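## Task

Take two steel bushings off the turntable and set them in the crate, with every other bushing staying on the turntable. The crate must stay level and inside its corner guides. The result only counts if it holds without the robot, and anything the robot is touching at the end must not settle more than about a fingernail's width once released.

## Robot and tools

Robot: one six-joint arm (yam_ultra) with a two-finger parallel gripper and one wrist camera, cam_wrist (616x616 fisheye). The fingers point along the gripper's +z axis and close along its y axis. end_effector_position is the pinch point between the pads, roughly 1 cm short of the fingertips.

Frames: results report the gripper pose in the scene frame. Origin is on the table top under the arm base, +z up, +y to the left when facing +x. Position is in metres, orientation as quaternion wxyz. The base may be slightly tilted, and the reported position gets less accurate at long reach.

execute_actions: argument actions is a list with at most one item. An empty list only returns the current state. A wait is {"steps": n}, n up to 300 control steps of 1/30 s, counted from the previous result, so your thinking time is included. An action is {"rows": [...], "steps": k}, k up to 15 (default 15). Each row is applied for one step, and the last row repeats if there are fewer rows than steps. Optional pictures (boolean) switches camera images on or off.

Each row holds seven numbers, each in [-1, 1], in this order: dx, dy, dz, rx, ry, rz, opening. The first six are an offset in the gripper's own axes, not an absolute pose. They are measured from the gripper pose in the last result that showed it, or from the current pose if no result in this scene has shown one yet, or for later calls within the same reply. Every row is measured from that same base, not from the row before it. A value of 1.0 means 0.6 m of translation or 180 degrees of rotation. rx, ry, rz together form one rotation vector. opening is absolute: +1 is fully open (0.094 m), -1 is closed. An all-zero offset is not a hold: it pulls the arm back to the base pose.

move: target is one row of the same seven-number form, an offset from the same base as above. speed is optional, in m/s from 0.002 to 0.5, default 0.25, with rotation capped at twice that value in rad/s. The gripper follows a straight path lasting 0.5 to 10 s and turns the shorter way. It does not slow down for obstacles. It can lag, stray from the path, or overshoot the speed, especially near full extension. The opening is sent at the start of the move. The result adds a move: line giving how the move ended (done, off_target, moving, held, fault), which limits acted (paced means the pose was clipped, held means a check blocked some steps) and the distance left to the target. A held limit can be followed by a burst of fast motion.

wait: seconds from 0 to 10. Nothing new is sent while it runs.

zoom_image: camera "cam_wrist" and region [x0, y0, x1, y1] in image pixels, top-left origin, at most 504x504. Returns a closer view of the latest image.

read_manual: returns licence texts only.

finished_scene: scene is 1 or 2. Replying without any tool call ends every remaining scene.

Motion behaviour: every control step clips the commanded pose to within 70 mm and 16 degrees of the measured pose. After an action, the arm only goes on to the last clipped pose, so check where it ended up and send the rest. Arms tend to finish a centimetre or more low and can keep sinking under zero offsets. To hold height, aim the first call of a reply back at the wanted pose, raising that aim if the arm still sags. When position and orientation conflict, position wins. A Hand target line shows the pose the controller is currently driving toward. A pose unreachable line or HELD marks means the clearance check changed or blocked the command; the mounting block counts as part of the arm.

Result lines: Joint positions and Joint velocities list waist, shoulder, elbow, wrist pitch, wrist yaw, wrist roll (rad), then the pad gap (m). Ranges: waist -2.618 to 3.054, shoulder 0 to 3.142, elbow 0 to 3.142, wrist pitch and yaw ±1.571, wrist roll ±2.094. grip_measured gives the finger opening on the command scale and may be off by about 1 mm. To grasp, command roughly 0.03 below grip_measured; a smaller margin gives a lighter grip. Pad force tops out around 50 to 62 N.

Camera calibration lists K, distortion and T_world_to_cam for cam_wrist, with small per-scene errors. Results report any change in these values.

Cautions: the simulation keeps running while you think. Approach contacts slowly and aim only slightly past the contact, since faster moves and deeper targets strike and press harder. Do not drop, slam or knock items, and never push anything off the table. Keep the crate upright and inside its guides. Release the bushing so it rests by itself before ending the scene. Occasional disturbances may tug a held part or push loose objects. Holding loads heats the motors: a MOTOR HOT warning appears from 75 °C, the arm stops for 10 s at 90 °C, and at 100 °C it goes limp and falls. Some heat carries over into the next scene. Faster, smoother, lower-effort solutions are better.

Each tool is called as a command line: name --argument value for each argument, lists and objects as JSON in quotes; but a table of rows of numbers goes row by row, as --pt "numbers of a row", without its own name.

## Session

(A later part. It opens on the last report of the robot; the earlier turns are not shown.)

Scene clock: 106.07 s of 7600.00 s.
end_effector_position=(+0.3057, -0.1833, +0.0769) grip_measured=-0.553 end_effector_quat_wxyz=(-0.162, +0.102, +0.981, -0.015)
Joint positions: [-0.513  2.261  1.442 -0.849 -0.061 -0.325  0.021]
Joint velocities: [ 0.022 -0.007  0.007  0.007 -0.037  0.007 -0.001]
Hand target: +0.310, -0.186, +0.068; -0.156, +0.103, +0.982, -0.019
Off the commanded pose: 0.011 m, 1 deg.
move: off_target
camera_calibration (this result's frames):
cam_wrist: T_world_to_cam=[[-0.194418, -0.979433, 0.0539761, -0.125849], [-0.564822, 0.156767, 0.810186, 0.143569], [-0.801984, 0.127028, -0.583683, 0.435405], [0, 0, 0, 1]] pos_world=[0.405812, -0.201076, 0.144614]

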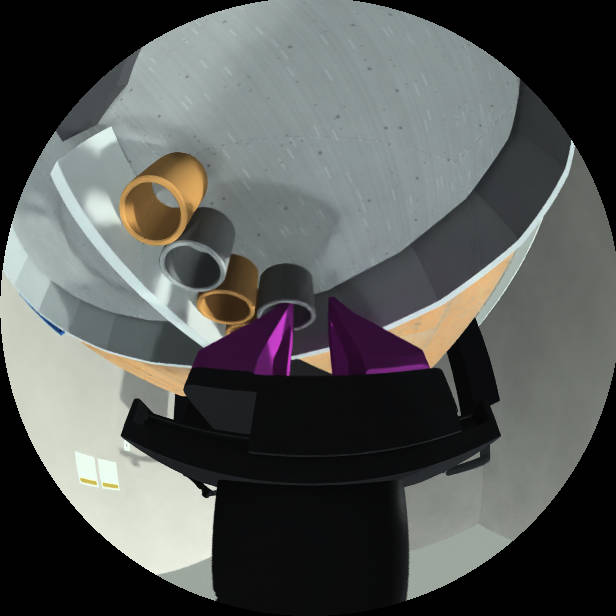

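move --target '[0,0,0.006,0,0,0,-1]' --speed 0.03

move --target '[0.03,0,-0.21,0,0,0,-1]' --speed 0.1

Scene clock: 108.53 s of 7600.00 s.
end_effector_position=(+0.3062, -0.1830, +0.0781) grip_measured=-0.835 end_effector_quat_wxyz=(-0.161, +0.102, +0.982, -0.015)
Joint positions: [-0.513  2.257  1.442 -0.852 -0.063 -0.325  0.008]
Joint velocities: [-0.012  0.007  0.012 -0.037 -0.022 -0.007  0.   ]
Hand target: +0.304, -0.183, +0.073; -0.162, +0.102, +0.981, -0.015
Off the commanded pose: 0.005 m, 0 deg.
move: done
camera_calibration (this result's frames):
cam_wrist: T_world_to_cam=[[-0.195397, -0.979283, 0.0531433, -0.125229], [-0.566134, 0.156877, 0.809248, 0.14332], [-0.80082, 0.128038, -0.585059, 0.436381], [0, 0, 0, 1]] pos_world=[0.406132, -0.200992, 0.145982]

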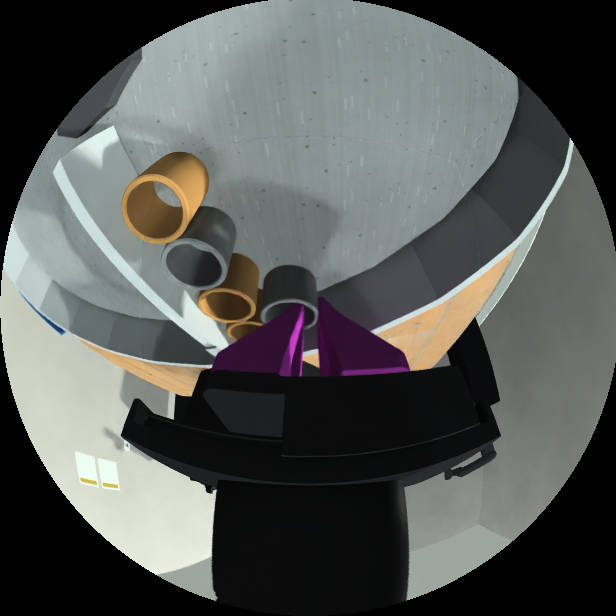

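Scene clock: 110.40 s of 7600.00 s.
end_effector_position=(+0.3223, -0.1726, +0.1850) grip_measured=-0.835 end_effector_quat_wxyz=(-0.184, +0.099, +0.978, -0.007)
Joint positions: [-0.528  2.1    1.642 -1.258 -0.054 -0.351  0.008]
Joint velocities: [ 0.002 -0.007  0.012  0.007 -0.022  0.037 -0.   ]
Hand target: +0.331, -0.179, +0.203; -0.161, +0.102, +0.982, -0.015
Off the commanded pose: 0.021 m, 3 deg.
move: off_target
camera_calibration (this result's frames):
cam_wrist: T_world_to_cam=[[-0.190792, -0.98074, 0.0418106, -0.117199], [-0.529656, 0.138713, 0.836793, 0.0443126], [-0.826476, 0.137508, -0.54592, 0.513206], [0, 0, 0, 1]] pos_world=[0.425263, -0.191658, 0.247989]

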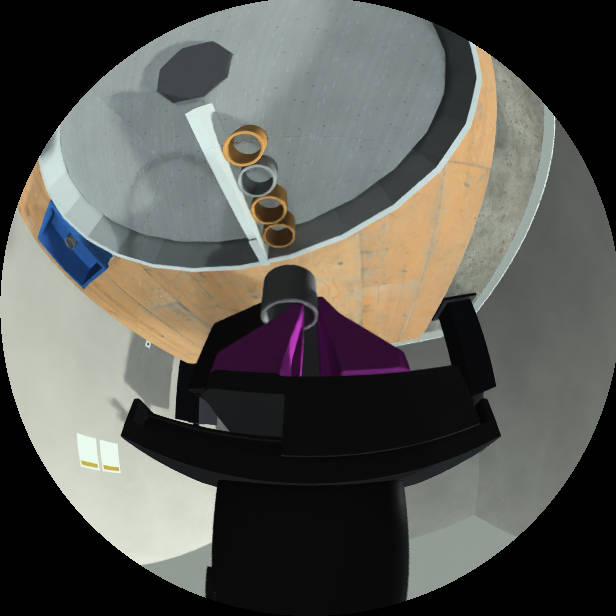

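move --target '[0.03,0.69,-0.025,0,-0.03,-0.065,-1]' --speed 0.2

move --target '[-0.05,0,0.13,0,-0.015,0,-1]' --speed 0.12

Scene clock: 115.80 s of 7600.00 s.
end_effector_position=(+0.3848, +0.2399, +0.1702) grip_measured=-0.835 end_effector_quat_wxyz=(-0.156, -0.004, +0.988, +0.012)
Joint positions: [ 0.508  2.264  2.083 -1.369 -0.126  0.484  0.008]
Joint velocities: [ 0.002  0.007 -0.002 -0.066  0.051  0.037  0.   ]
Hand target: +0.393, +0.241, +0.182; -0.142, -0.001, +0.990, +0.015
Off the commanded pose: 0.016 m, 2 deg.
move: off_target
camera_calibration (this result's frames):
cam_wrist: T_world_to_cam=[[0.00496182, -0.999435, -0.0332504, 0.241912], [-0.590151, -0.0297696, 0.806743, 0.101326], [-0.807277, 0.0156199, -0.589966, 0.529384], [0, 0, 0, 1]] pos_world=[0.485957, 0.236522, 0.238618]

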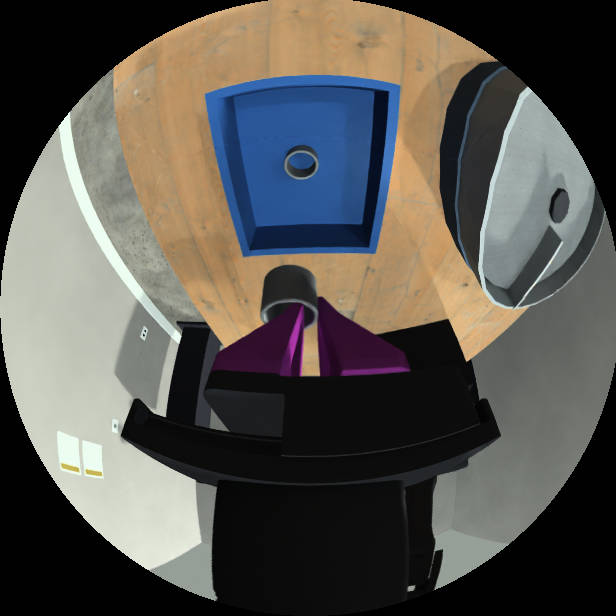

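Scene clock: 117.07 s of 7600.00 s.
end_effector_position=(+0.3843, +0.2415, +0.0831) grip_measured=-0.835 end_effector_quat_wxyz=(-0.143, -0.005, +0.990, +0.012)
Joint positions: [ 0.508  2.384  1.958 -1.1   -0.113  0.484  0.008]
Joint velocities: [ 0.022 -0.007 -0.007 -0.007 -0.007  0.051 -0.   ]
Hand target: +0.388, +0.240, +0.087; -0.133, -0.004, +0.991, +0.011
Off the commanded pose: 0.006 m, 1 deg.
move: done
camera_calibration (this result's frames):
cam_wrist: T_world_to_cam=[[0.00806676, -0.999418, -0.0331499, 0.239364], [-0.611025, -0.0311686, 0.790997, 0.181054], [-0.79157, 0.0138746, -0.610921, 0.473732], [0, 0, 0, 1]] pos_world=[0.483689, 0.238295, 0.154134]

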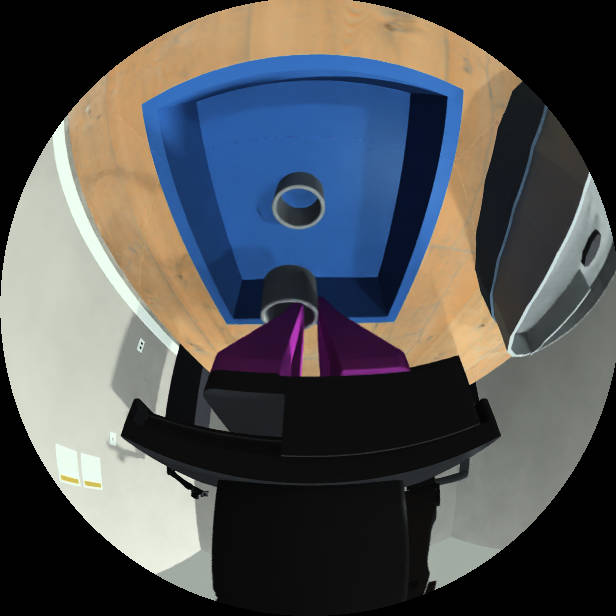

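move --target '[-0.014,0,0.078,0,0,0,-1]' --speed 0.04

Scene clock: 119.80 s of 7600.00 s.
end_effector_position=(+0.3819, +0.2425, +0.0361) grip_measured=-0.835 end_effector_quat_wxyz=(-0.143, -0.005, +0.990, +0.012)
Joint positions: [ 0.508  2.486  1.958 -0.997 -0.113  0.484  0.008]
Joint velocities: [ 0.002 -0.017 -0.012  0.022  0.037  0.051 -0.001]
Hand target: +0.379, +0.242, +0.036; -0.144, -0.005, +0.990, +0.011
Off the commanded pose: 0.003 m, 0 deg.
move: done
camera_calibration (this result's frames):
cam_wrist: T_world_to_cam=[[0.00804944, -0.9994, -0.0336918, 0.238895], [-0.611819, -0.0315726, 0.790367, 0.217188], [-0.790957, 0.0142513, -0.611706, 0.442792], [0, 0, 0, 1]] pos_world=[0.481186, 0.239299, 0.107249]

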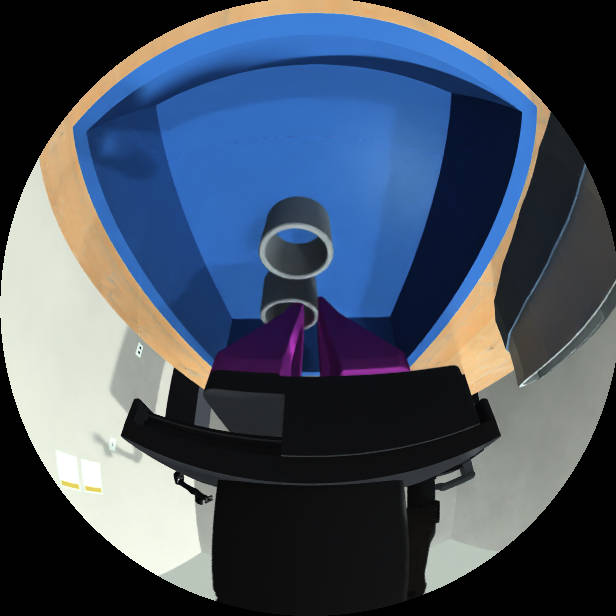

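move --target '[-0.002,0,0.013,0,0,0,-1]' --speed 0.02

move --target '[0,0,-0.005,0,0,0,-0.65]'

move --target '[0.04,0,-0.18,0,0,0,-0.65]' --speed 0.12

Scene clock: 123.73 s of 7600.00 s.
end_effector_position=(+0.3788, +0.2411, +0.0304) grip_measured=-0.835 end_effector_quat_wxyz=(-0.148, -0.005, +0.989, +0.009)
Joint positions: [ 0.508  2.5    1.958 -0.994 -0.113  0.484  0.008]
Joint velocities: [-0.007 -0.012 -0.017  0.022  0.022 -0.051  0.001]
Hand target: +0.381, +0.243, +0.028; -0.143, -0.005, +0.990, +0.012
Off the commanded pose: 0.003 m, 1 deg.
move: done
camera_calibration (this result's frames):
cam_wrist: T_world_to_cam=[[0.00824716, -0.999566, -0.0282733, 0.237123], [-0.603852, -0.0275151, 0.796622, 0.215619], [-0.797054, 0.010503, -0.603817, 0.439818], [0, 0, 0, 1]] pos_world=[0.478805, 0.238333, 0.100507]

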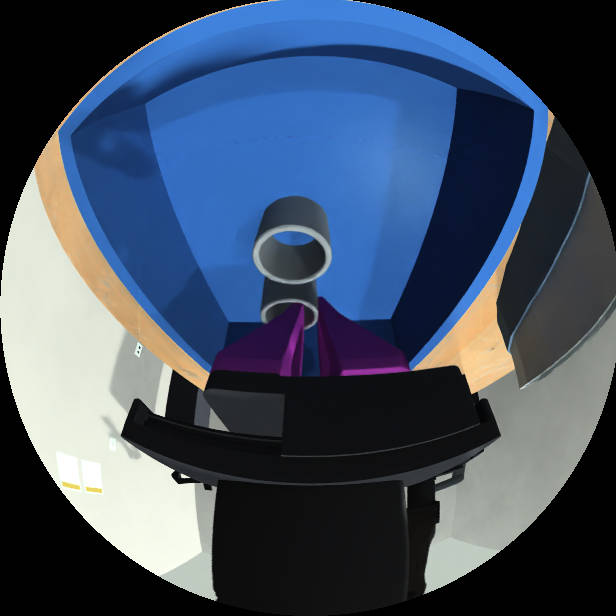

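Scene clock: 124.43 s of 7600.00 s.
end_effector_position=(+0.3780, +0.2411, +0.0294) grip_measured=-0.653 end_effector_quat_wxyz=(-0.149, -0.005, +0.989, +0.009)
Joint positions: [ 0.508  2.503  1.958 -0.994 -0.115  0.484  0.016]
Joint velocities: [-0.002 -0.012 -0.007 -0.037 -0.037 -0.066 -0.   ]
Hand target: +0.380, +0.241, +0.033; -0.148, -0.005, +0.989, +0.009
Off the commanded pose: 0.004 m, 0 deg.
move: done
camera_calibration (this result's frames):
cam_wrist: T_world_to_cam=[[0.00779495, -0.99956, -0.0286232, 0.23725], [-0.601273, -0.0275566, 0.798568, 0.214879], [-0.799006, 0.0109855, -0.601223, 0.43908], [0, 0, 0, 1]] pos_world=[0.478179, 0.238244, 0.0991801]

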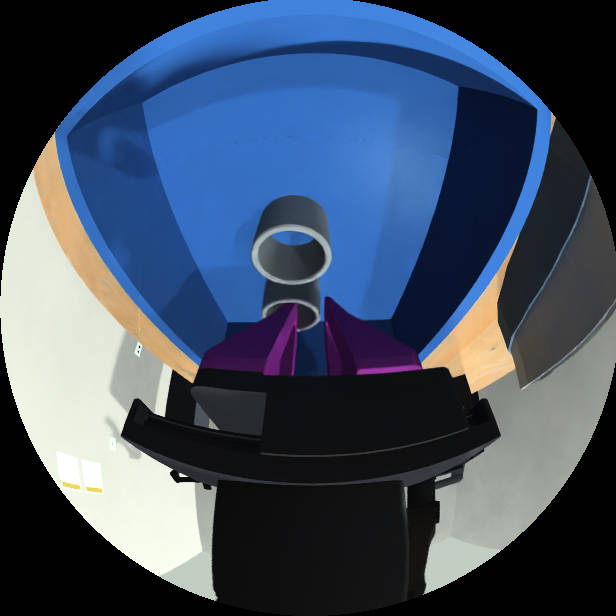

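Scene clock: 125.97 s of 7600.00 s.
end_effector_position=(+0.3761, +0.2354, +0.1219) grip_measured=-0.653 end_effector_quat_wxyz=(-0.170, -0.004, +0.985, -0.002)
Joint positions: [ 0.508  2.335  2.01  -1.262 -0.115  0.484  0.016]
Joint velocities: [ 0.002 -0.007 -0.017 -0.007  0.037 -0.022 -0.001]
Hand target: +0.388, +0.241, +0.140; -0.149, -0.005, +0.989, +0.009
Off the commanded pose: 0.021 m, 3 deg.
move: off_target
camera_calibration (this result's frames):
cam_wrist: T_world_to_cam=[[0.0091745, -0.999939, -0.00623057, 0.23105], [-0.567638, -0.0103375, 0.823213, 0.119998], [-0.823227, -0.00401586, -0.567698, 0.50187], [0, 0, 0, 1]] pos_world=[0.479149, 0.234291, 0.187567]

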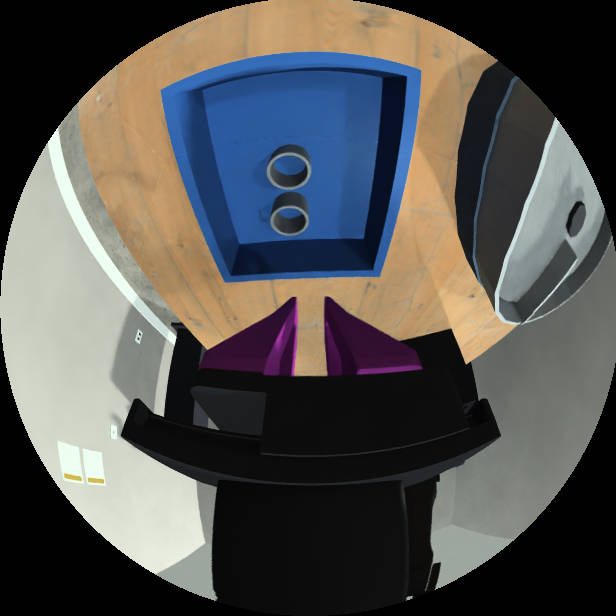

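finished_scene --scene 2

The scene is finished: the task was done.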